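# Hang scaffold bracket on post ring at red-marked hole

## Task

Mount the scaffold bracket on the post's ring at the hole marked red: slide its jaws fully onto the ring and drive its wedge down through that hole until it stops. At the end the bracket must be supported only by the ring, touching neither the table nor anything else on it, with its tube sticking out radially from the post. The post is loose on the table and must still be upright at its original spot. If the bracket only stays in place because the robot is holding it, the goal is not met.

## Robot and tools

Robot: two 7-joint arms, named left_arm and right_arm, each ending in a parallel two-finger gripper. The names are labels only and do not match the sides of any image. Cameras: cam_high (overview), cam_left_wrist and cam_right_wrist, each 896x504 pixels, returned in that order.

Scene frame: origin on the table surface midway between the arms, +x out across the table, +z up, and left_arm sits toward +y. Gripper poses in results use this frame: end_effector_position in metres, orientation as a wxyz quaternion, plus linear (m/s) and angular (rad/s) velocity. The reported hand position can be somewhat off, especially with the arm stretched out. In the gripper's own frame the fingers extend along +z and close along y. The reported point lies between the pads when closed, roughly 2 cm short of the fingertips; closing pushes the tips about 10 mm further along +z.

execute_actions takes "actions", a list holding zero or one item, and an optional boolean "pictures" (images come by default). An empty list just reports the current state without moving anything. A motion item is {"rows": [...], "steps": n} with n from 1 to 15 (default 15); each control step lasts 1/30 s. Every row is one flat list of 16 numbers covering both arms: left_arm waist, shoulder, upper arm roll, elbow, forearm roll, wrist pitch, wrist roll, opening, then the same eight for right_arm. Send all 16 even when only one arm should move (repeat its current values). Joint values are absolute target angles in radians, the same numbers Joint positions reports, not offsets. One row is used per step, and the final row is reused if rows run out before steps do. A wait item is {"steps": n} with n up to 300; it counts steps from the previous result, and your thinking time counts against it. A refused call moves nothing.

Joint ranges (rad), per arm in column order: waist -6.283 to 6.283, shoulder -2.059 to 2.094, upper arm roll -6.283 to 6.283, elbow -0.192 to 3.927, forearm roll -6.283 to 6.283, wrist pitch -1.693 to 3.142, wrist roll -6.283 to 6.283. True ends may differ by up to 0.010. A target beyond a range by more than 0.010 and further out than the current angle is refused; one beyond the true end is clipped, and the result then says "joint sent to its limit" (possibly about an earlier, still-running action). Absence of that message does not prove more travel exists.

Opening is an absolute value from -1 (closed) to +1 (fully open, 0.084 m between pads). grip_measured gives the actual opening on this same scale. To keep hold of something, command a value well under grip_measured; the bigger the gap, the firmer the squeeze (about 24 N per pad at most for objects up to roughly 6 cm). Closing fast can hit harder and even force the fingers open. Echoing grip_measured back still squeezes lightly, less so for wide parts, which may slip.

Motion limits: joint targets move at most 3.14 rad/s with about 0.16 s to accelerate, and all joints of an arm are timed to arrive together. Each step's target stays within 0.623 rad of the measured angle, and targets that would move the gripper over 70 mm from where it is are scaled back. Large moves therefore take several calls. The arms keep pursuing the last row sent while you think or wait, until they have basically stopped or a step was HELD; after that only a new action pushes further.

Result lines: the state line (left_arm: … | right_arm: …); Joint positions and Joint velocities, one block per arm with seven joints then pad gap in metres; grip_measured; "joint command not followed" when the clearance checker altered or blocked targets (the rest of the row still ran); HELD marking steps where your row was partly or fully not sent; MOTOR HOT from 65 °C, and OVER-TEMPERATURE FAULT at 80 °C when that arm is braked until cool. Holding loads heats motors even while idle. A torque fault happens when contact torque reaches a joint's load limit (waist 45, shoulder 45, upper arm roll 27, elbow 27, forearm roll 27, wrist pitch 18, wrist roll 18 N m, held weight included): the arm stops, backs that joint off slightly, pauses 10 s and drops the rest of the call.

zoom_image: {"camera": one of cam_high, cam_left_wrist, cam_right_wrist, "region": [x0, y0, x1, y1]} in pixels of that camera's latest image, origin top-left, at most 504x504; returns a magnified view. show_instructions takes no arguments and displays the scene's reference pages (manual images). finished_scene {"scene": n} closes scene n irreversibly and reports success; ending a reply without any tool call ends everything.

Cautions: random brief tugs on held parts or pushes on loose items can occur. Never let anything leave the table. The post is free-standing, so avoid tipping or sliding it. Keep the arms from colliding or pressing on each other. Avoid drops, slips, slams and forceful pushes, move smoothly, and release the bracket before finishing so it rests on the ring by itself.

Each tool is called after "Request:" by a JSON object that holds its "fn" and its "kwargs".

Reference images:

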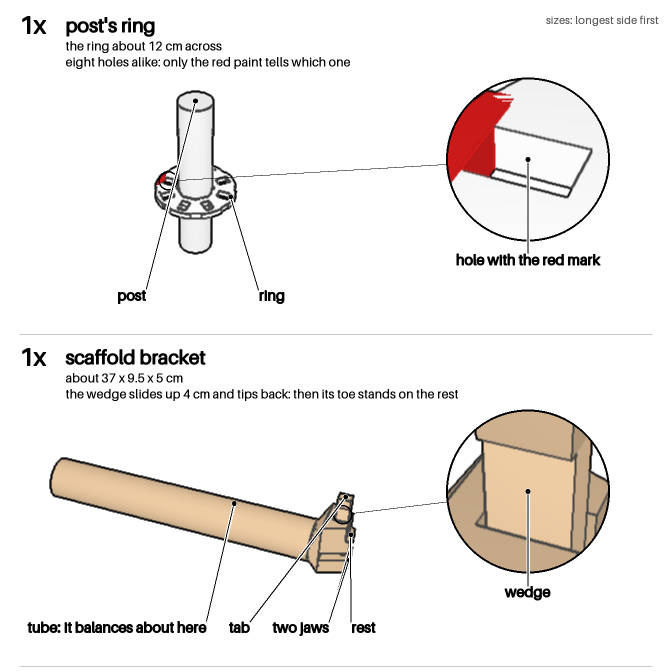

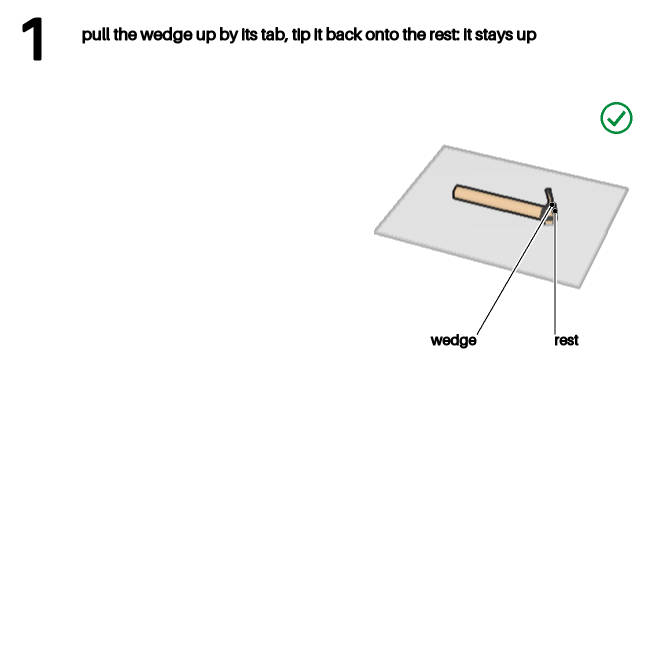

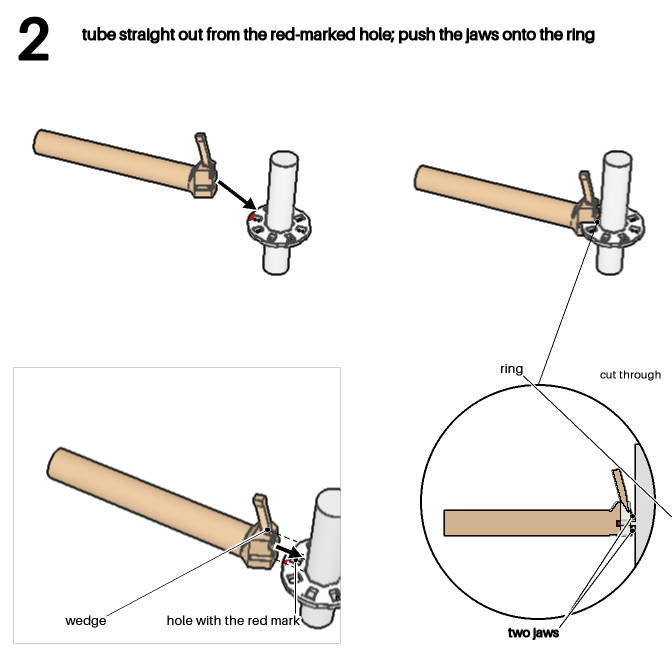

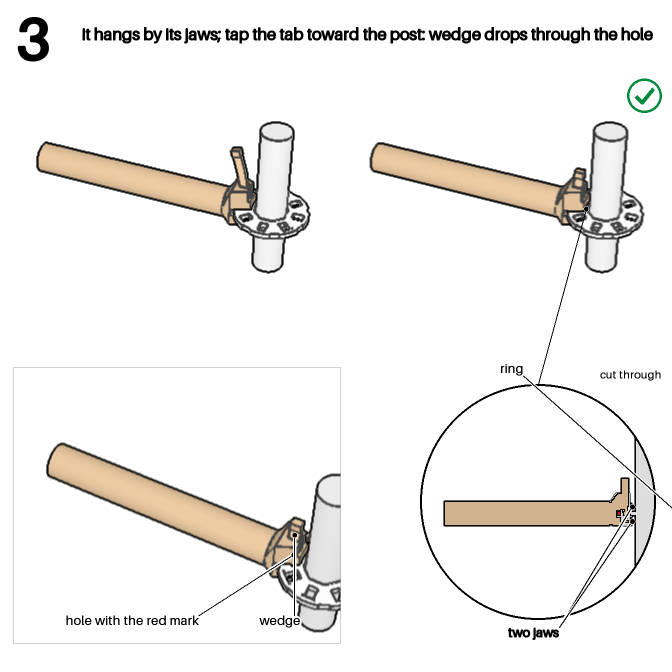

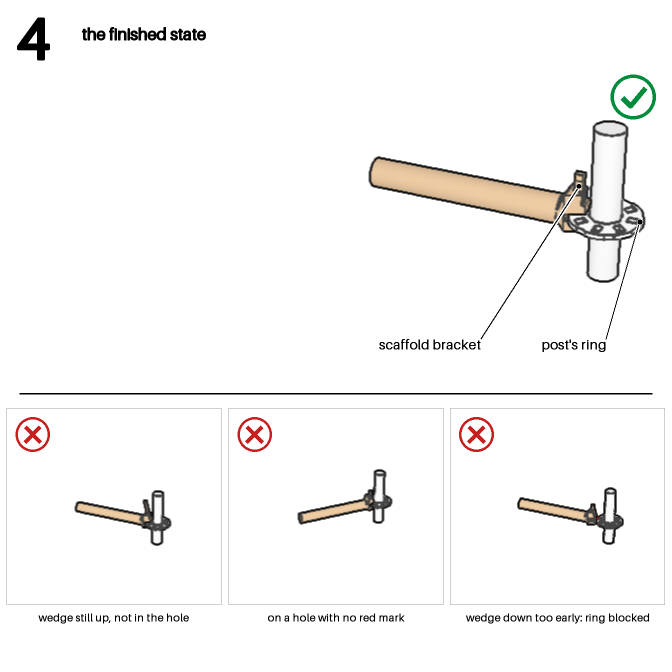

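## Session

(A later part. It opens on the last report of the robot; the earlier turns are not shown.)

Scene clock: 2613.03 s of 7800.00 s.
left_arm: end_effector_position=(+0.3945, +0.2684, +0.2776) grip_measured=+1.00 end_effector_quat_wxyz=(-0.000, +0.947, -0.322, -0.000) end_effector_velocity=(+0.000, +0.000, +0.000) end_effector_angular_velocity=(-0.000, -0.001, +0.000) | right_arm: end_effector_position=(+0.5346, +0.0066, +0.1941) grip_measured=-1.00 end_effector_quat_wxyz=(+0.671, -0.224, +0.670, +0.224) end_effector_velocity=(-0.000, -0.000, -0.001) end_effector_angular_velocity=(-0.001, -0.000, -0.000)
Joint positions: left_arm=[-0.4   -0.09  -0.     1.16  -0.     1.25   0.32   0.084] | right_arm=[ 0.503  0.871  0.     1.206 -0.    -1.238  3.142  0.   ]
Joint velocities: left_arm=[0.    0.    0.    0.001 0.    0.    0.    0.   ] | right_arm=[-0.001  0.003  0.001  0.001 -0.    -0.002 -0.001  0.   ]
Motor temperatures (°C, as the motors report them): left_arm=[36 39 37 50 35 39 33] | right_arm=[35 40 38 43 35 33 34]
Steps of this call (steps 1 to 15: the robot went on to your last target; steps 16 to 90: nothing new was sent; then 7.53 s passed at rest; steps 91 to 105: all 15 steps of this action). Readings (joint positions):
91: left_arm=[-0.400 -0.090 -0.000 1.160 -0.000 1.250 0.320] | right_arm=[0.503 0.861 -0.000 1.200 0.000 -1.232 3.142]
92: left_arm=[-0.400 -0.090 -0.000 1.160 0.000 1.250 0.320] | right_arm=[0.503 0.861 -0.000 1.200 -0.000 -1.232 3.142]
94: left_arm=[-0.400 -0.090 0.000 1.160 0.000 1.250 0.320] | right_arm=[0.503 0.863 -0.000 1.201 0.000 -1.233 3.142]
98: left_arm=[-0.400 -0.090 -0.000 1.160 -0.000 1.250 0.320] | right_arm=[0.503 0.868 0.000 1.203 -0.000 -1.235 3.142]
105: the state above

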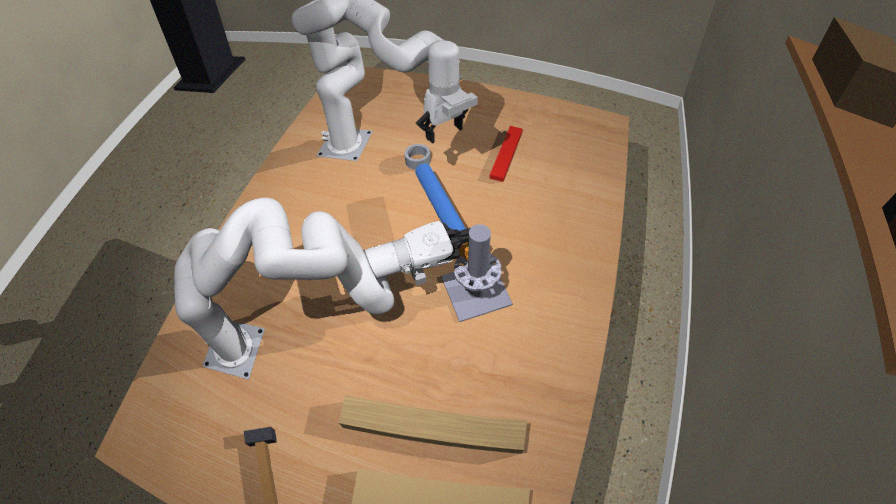

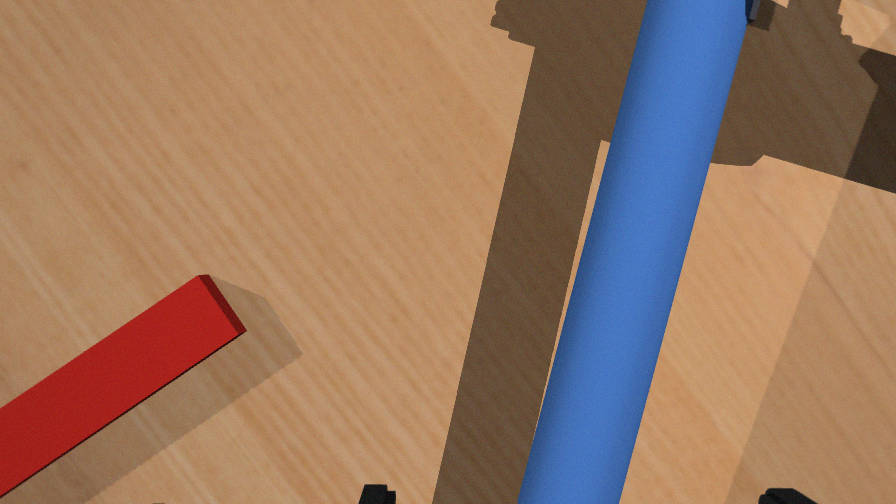

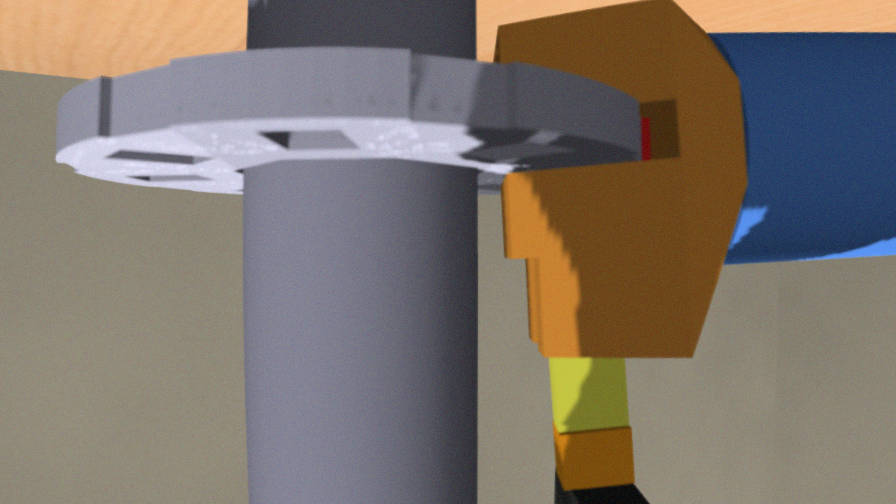

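Request:
{"fn": "execute_actions", "kwargs": {"actions": [{"rows": [[-0.40,-0.09,0,1.16,0,1.25,0.32,1, 0.503,0.8732,0,1.2060,0,-1.2380,3.1416,-1],[-0.40,-0.09,0,1.16,0,1.25,0.32,1, 0.503,0.8746,0,1.2066,0,-1.2388,3.1416,-1],[-0.40,-0.09,0,1.16,0,1.25,0.32,1, 0.503,0.8760,0,1.2073,0,-1.2395,3.1416,-1],[-0.40,-0.09,0,1.16,0,1.25,0.32,1, 0.503,0.8774,0,1.2080,0,-1.2402,3.1416,-1]], "steps": 15}]}}

Scene clock: 2623.27 s of 7800.00 s.
left_arm: end_effector_position=(+0.3945, +0.2684, +0.2776) grip_measured=+1.00 end_effector_quat_wxyz=(-0.000, +0.947, -0.322, +0.000) end_effector_velocity=(-0.000, +0.000, -0.000) end_effector_angular_velocity=(+0.001, +0.000, +0.000) | right_arm: end_effector_position=(+0.5347, +0.0067, +0.1925) grip_measured=-1.00 end_effector_quat_wxyz=(+0.672, -0.224, +0.670, +0.224) end_effector_velocity=(-0.000, +0.000, -0.001) end_effector_angular_velocity=(-0.001, +0.002, +0.001)
Joint positions: left_arm=[-0.4   -0.09   0.     1.16  -0.     1.25   0.32   0.084] | right_arm=[ 0.503  0.876  0.     1.209 -0.    -1.241  3.142  0.   ]
Joint velocities: left_arm=[ 0.001  0.    -0.    -0.001  0.    -0.     0.    -0.   ] | right_arm=[-0.     0.001  0.    -0.001 -0.001  0.     0.     0.   ]
Motor temperatures (°C, as the motors report them): left_arm=[36 39 37 50 35 39 33] | right_arm=[35 40 38 43 35 33 34]
Steps of this call (steps 1 to 15: the robot went on to your last target; steps 16 to 90: nothing new was sent; then 6.73 s passed at rest; steps 91 to 105: all 15 steps of this action). Readings (joint positions):
91: left_arm=[-0.400 -0.090 -0.000 1.160 -0.000 1.250 0.320] | right_arm=[0.503 0.872 0.000 1.205 -0.000 -1.237 3.142]
92: left_arm=[-0.400 -0.090 0.000 1.160 -0.000 1.250 0.320] | right_arm=[0.503 0.872 -0.000 1.206 -0.000 -1.238 3.142]
94: left_arm=[-0.400 -0.090 -0.000 1.160 0.000 1.250 0.320] | right_arm=[0.503 0.873 -0.000 1.207 -0.000 -1.239 3.142]
98: left_arm=[-0.400 -0.090 -0.000 1.160 0.000 1.250 0.320] | right_arm=[0.503 0.876 0.000 1.208 -0.000 -1.241 3.142]
105: the state above

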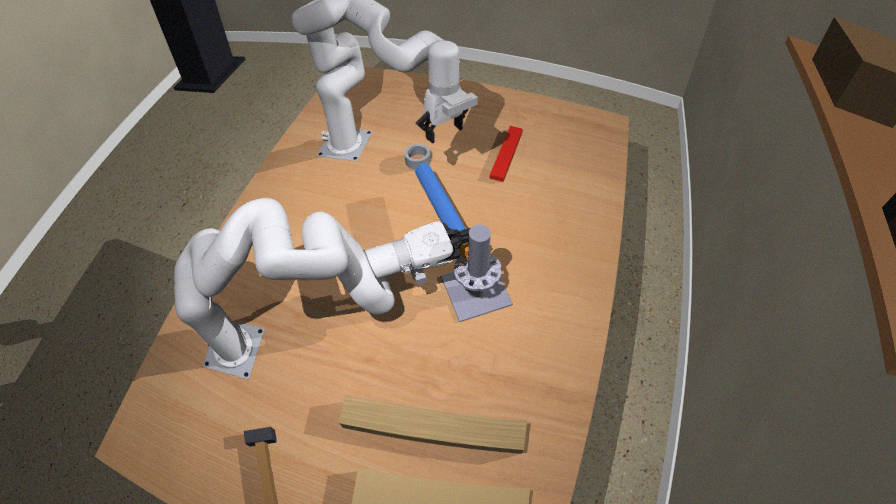

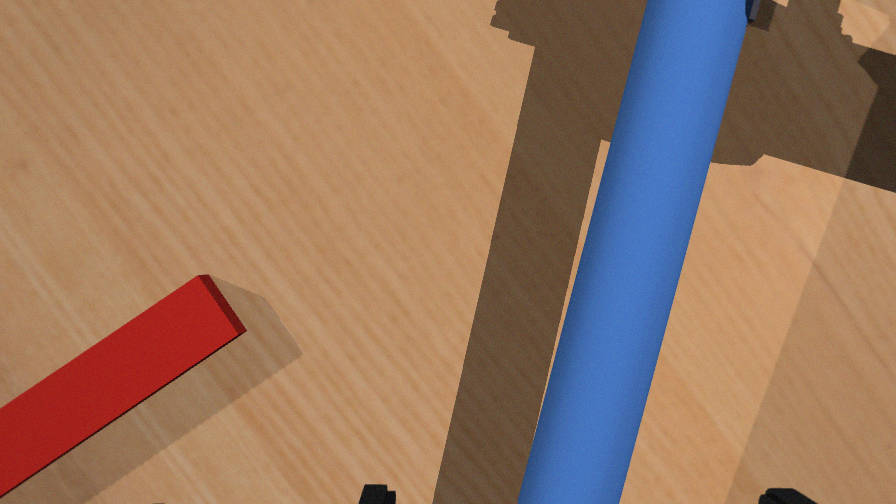

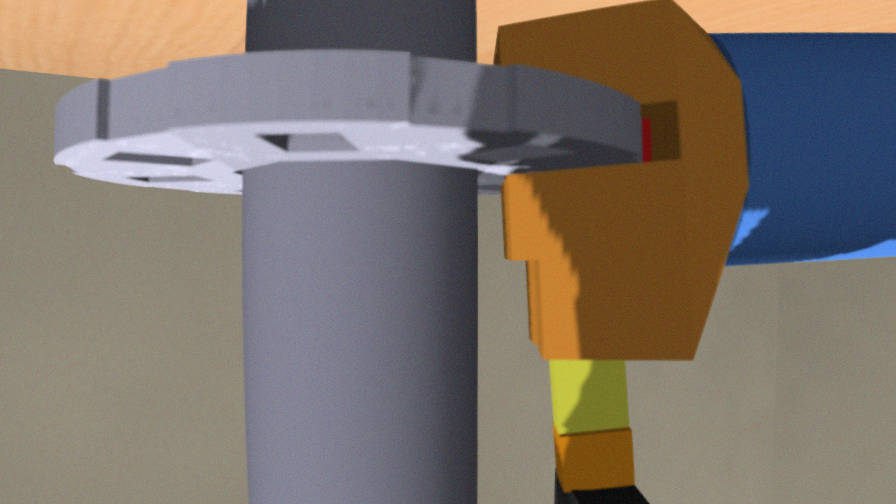

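Request:
{"fn": "execute_actions", "kwargs": {"actions": [{"rows": [[-0.40,-0.09,0,1.16,0,1.25,0.32,1, 0.503,0.8718,0,1.2053,0,-1.2373,3.1416,-1],[-0.40,-0.09,0,1.16,0,1.25,0.32,1, 0.503,0.8662,0,1.2026,0,-1.2344,3.1416,-1],[-0.40,-0.09,0,1.16,0,1.25,0.32,1, 0.503,0.8606,0,1.1999,0,-1.2315,3.1416,-1],[-0.40,-0.09,0,1.16,0,1.25,0.32,1, 0.503,0.8522,0,1.1959,0,-1.2271,3.1416,-1],[-0.40,-0.09,0,1.16,0,1.25,0.32,1, 0.503,0.8438,0,1.1919,0,-1.2227,3.1416,-1],[-0.40,-0.09,0,1.16,0,1.25,0.32,1, 0.503,0.8298,0,1.1852,0,-1.2154,3.1416,-1]], "steps": 15}]}}

Scene clock: 2640.00 s of 7800.00 s.
left_arm: end_effector_position=(+0.3945, +0.2684, +0.2776) grip_measured=+1.00 end_effector_quat_wxyz=(-0.000, +0.947, -0.322, +0.000) end_effector_velocity=(-0.000, +0.000, -0.000) end_effector_angular_velocity=(+0.000, +0.000, +0.001) | right_arm: end_effector_position=(+0.5342, +0.0061, +0.2036) grip_measured=-1.00 end_effector_quat_wxyz=(+0.668, -0.225, +0.673, +0.223) end_effector_velocity=(+0.003, +0.005, +0.029) end_effector_angular_velocity=(+0.034, -0.043, +0.003)
Joint positions: left_arm=[-0.4   -0.09  -0.     1.16  -0.     1.25   0.32   0.084] | right_arm=[ 0.503  0.834 -0.     1.183  0.    -1.214  3.142  0.   ]
Joint velocities: left_arm=[ 0.    -0.    -0.    -0.001  0.    -0.    -0.001  0.   ] | right_arm=[ 0.002 -0.028  0.002  0.017 -0.    -0.01  -0.     0.   ]
Motor temperatures (°C, as the motors report them): left_arm=[36 39 37 50 35 38 33] | right_arm=[35 39 38 42 35 33 34]
Steps of this call (steps 1 to 15: the robot went on to your last target; steps 16 to 90: nothing new was sent; then 13.23 s passed at rest; steps 91 to 105: all 15 steps of this action). Readings (joint positions):
91: left_arm=[-0.400 -0.090 0.000 1.160 -0.000 1.250 0.320] | right_arm=[0.503 0.877 0.000 1.208 -0.000 -1.242 3.142]
92: left_arm=[-0.400 -0.090 0.000 1.160 0.000 1.250 0.320] | right_arm=[0.503 0.876 0.000 1.207 0.000 -1.241 3.142]
94: left_arm=[-0.400 -0.090 0.000 1.160 0.000 1.250 0.320] | right_arm=[0.503 0.871 0.000 1.203 -0.000 -1.236 3.142]
98: left_arm=[-0.400 -0.090 -0.000 1.160 0.000 1.250 0.320] | right_arm=[0.503 0.849 0.000 1.185 0.000 -1.217 3.142]
105: the state above

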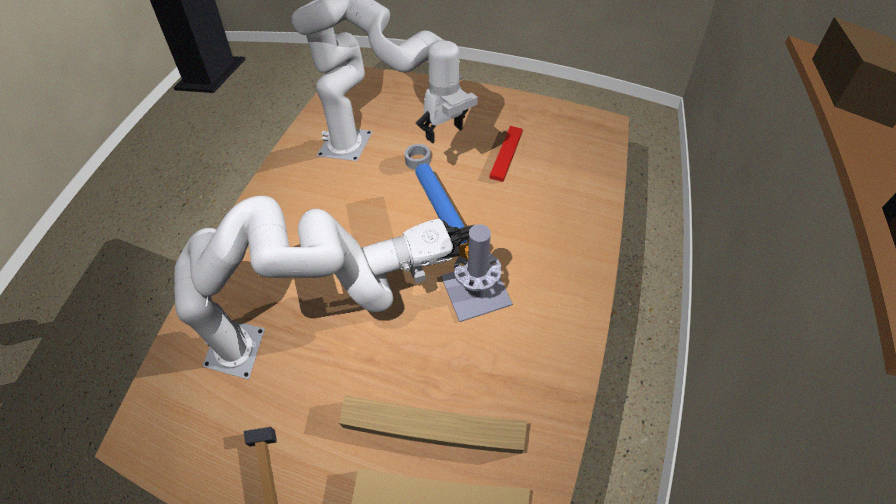

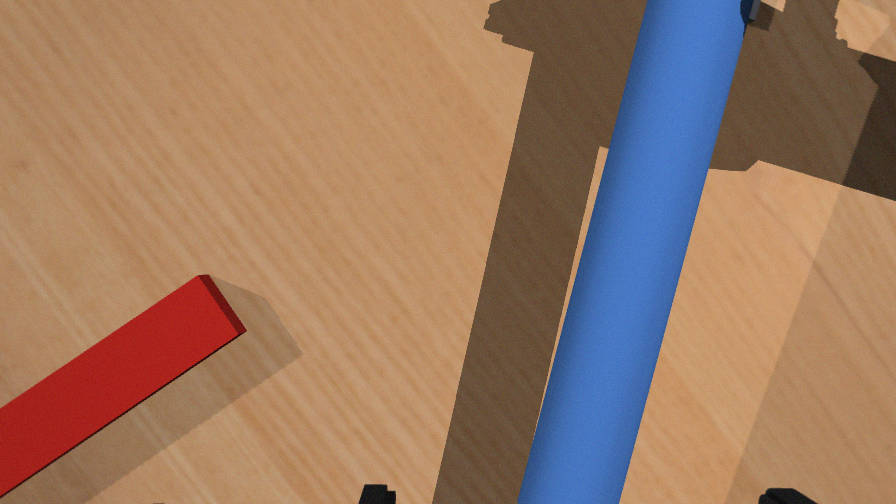

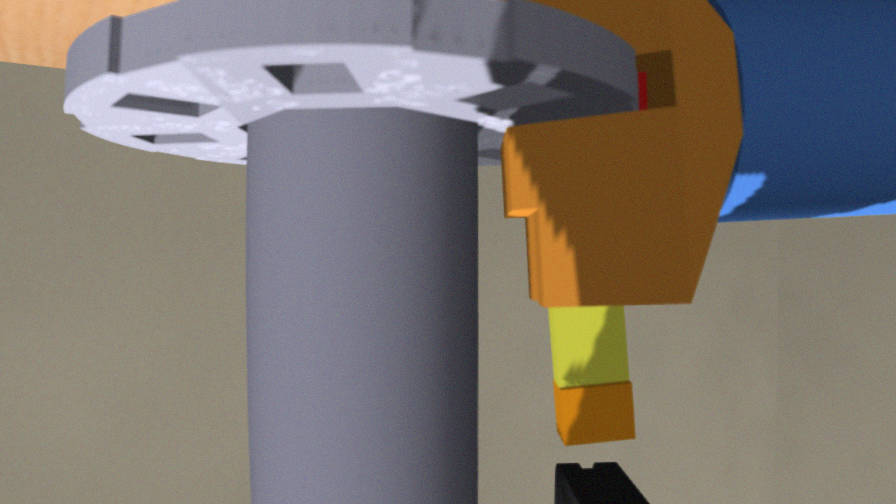

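Request:
{"fn": "execute_actions", "kwargs": {"actions": [{"rows": [[-0.40,-0.09,0,1.16,0,1.25,0.32,1, 0.503,0.80,0,1.14,0,-1.23,3.1416,-1],[-0.40,-0.09,0,1.16,0,1.25,0.32,1, 0.505,0.77,0,1.09,0,-1.25,3.1416,-1],[-0.40,-0.09,0,1.16,0,1.25,0.32,1, 0.507,0.745,0,1.045,0,-1.27,3.1416,-1],[-0.40,-0.09,0,1.16,0,1.25,0.32,1, 0.51,0.72,0,1.0,0,-1.29,3.1416,-1],[-0.40,-0.09,0,1.16,0,1.25,0.32,1, 0.51,0.72,0,1.0,0,-1.29,3.1416,-1],[-0.40,-0.09,0,1.16,0,1.25,0.32,1, 0.51,0.72,0,1.0,0,-1.29,3.1416,-1],[-0.40,-0.09,0,1.16,0,1.25,0.32,1, 0.51,0.70,0,0.92,0,-1.35,3.1416,-1],[-0.40,-0.09,0,1.16,0,1.25,0.32,1, 0.51,0.68,0,0.84,0,-1.41,3.1416,-1],[-0.40,-0.09,0,1.16,0,1.25,0.32,1, 0.51,0.66,0,0.76,0,-1.47,3.1416,-1]], "steps": 15}]}}

Scene clock: 2663.83 s of 7800.00 s.
left_arm: end_effector_position=(+0.3945, +0.2684, +0.2776) grip_measured=+1.00 end_effector_quat_wxyz=(-0.000, +0.947, -0.322, +0.000) end_effector_velocity=(+0.000, +0.000, +0.001) end_effector_angular_velocity=(-0.000, -0.001, +0.001) | right_arm: end_effector_position=(+0.4508, -0.0515, +0.2076) grip_measured=-1.00 end_effector_quat_wxyz=(+0.668, -0.227, +0.672, +0.226) end_effector_velocity=(-0.090, -0.069, -0.001) end_effector_angular_velocity=(+0.016, -0.025, -0.000)
Joint positions: left_arm=[-0.4   -0.09  -0.     1.16  -0.     1.25   0.32   0.084] | right_arm=[ 0.51   0.67  -0.     0.79   0.    -1.444  3.142  0.   ]
Joint velocities: left_arm=[ 0.001 -0.    -0.     0.001 -0.    -0.    -0.    -0.   ] | right_arm=[ 0.    -0.107 -0.    -0.377 -0.    -0.3   -0.002  0.   ]
Motor temperatures (°C, as the motors report them): left_arm=[36 39 37 50 35 38 33] | right_arm=[35 40 38 43 35 33 34]
Steps of this call (steps 1 to 15: the robot went on to your last target; steps 16 to 90: nothing new was sent; then 20.33 s passed at rest; steps 91 to 105: all 15 steps of this action). Readings (joint positions):
91: left_arm=[-0.400 -0.090 0.000 1.160 -0.000 1.250 0.320] | right_arm=[0.503 0.830 0.000 1.185 0.000 -1.215 3.142]
92: left_arm=[-0.400 -0.090 0.000 1.160 -0.000 1.250 0.320] | right_arm=[0.503 0.828 0.000 1.181 0.000 -1.217 3.142]
94: left_arm=[-0.400 -0.090 0.000 1.160 -0.000 1.250 0.320] | right_arm=[0.503 0.805 -0.000 1.143 0.000 -1.231 3.142]
98: left_arm=[-0.400 -0.090 0.000 1.160 0.000 1.250 0.320] | right_arm=[0.508 0.737 0.000 1.029 -0.000 -1.280 3.142]
105: the state above

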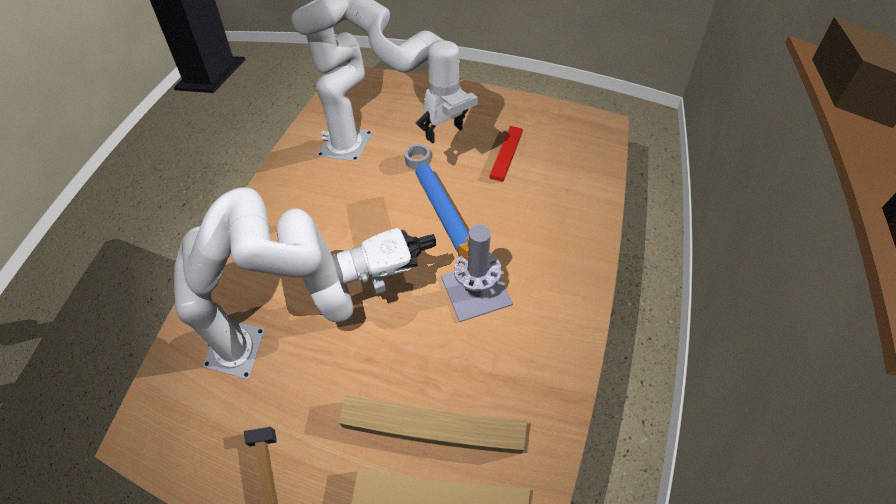

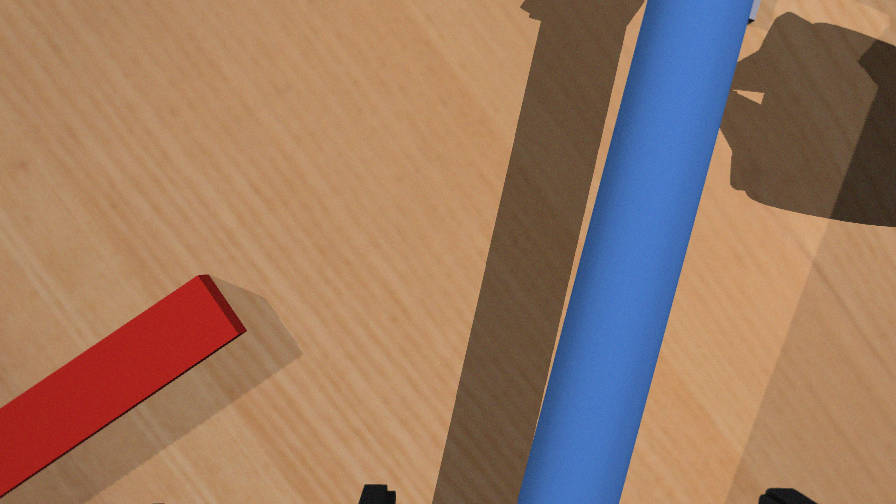

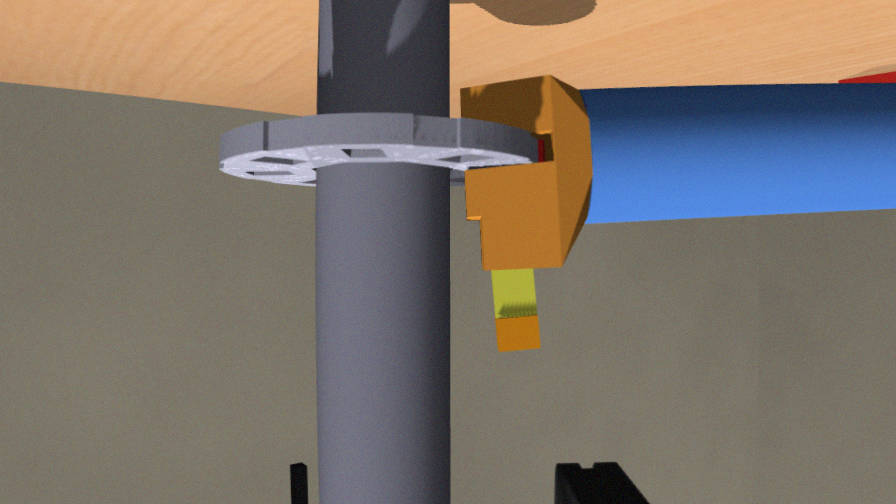

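Request:
{"fn": "zoom_image", "kwargs": {"camera": "cam_high", "region": [370, 120, 560, 330]}}

Region (370, 120, 560, 330) of cam_high's 896x504 image, scaled by 2.400, with more detail than that image has; it fills the left 456 columns of this view, and the rest is white.

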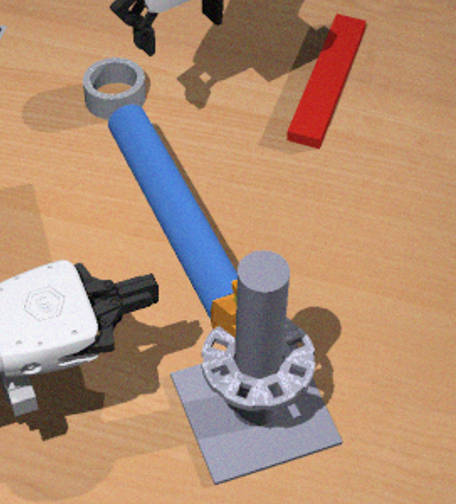

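Request:
{"fn": "finished_scene", "kwargs": {"scene": 1}}

The scene is finished: the task was done.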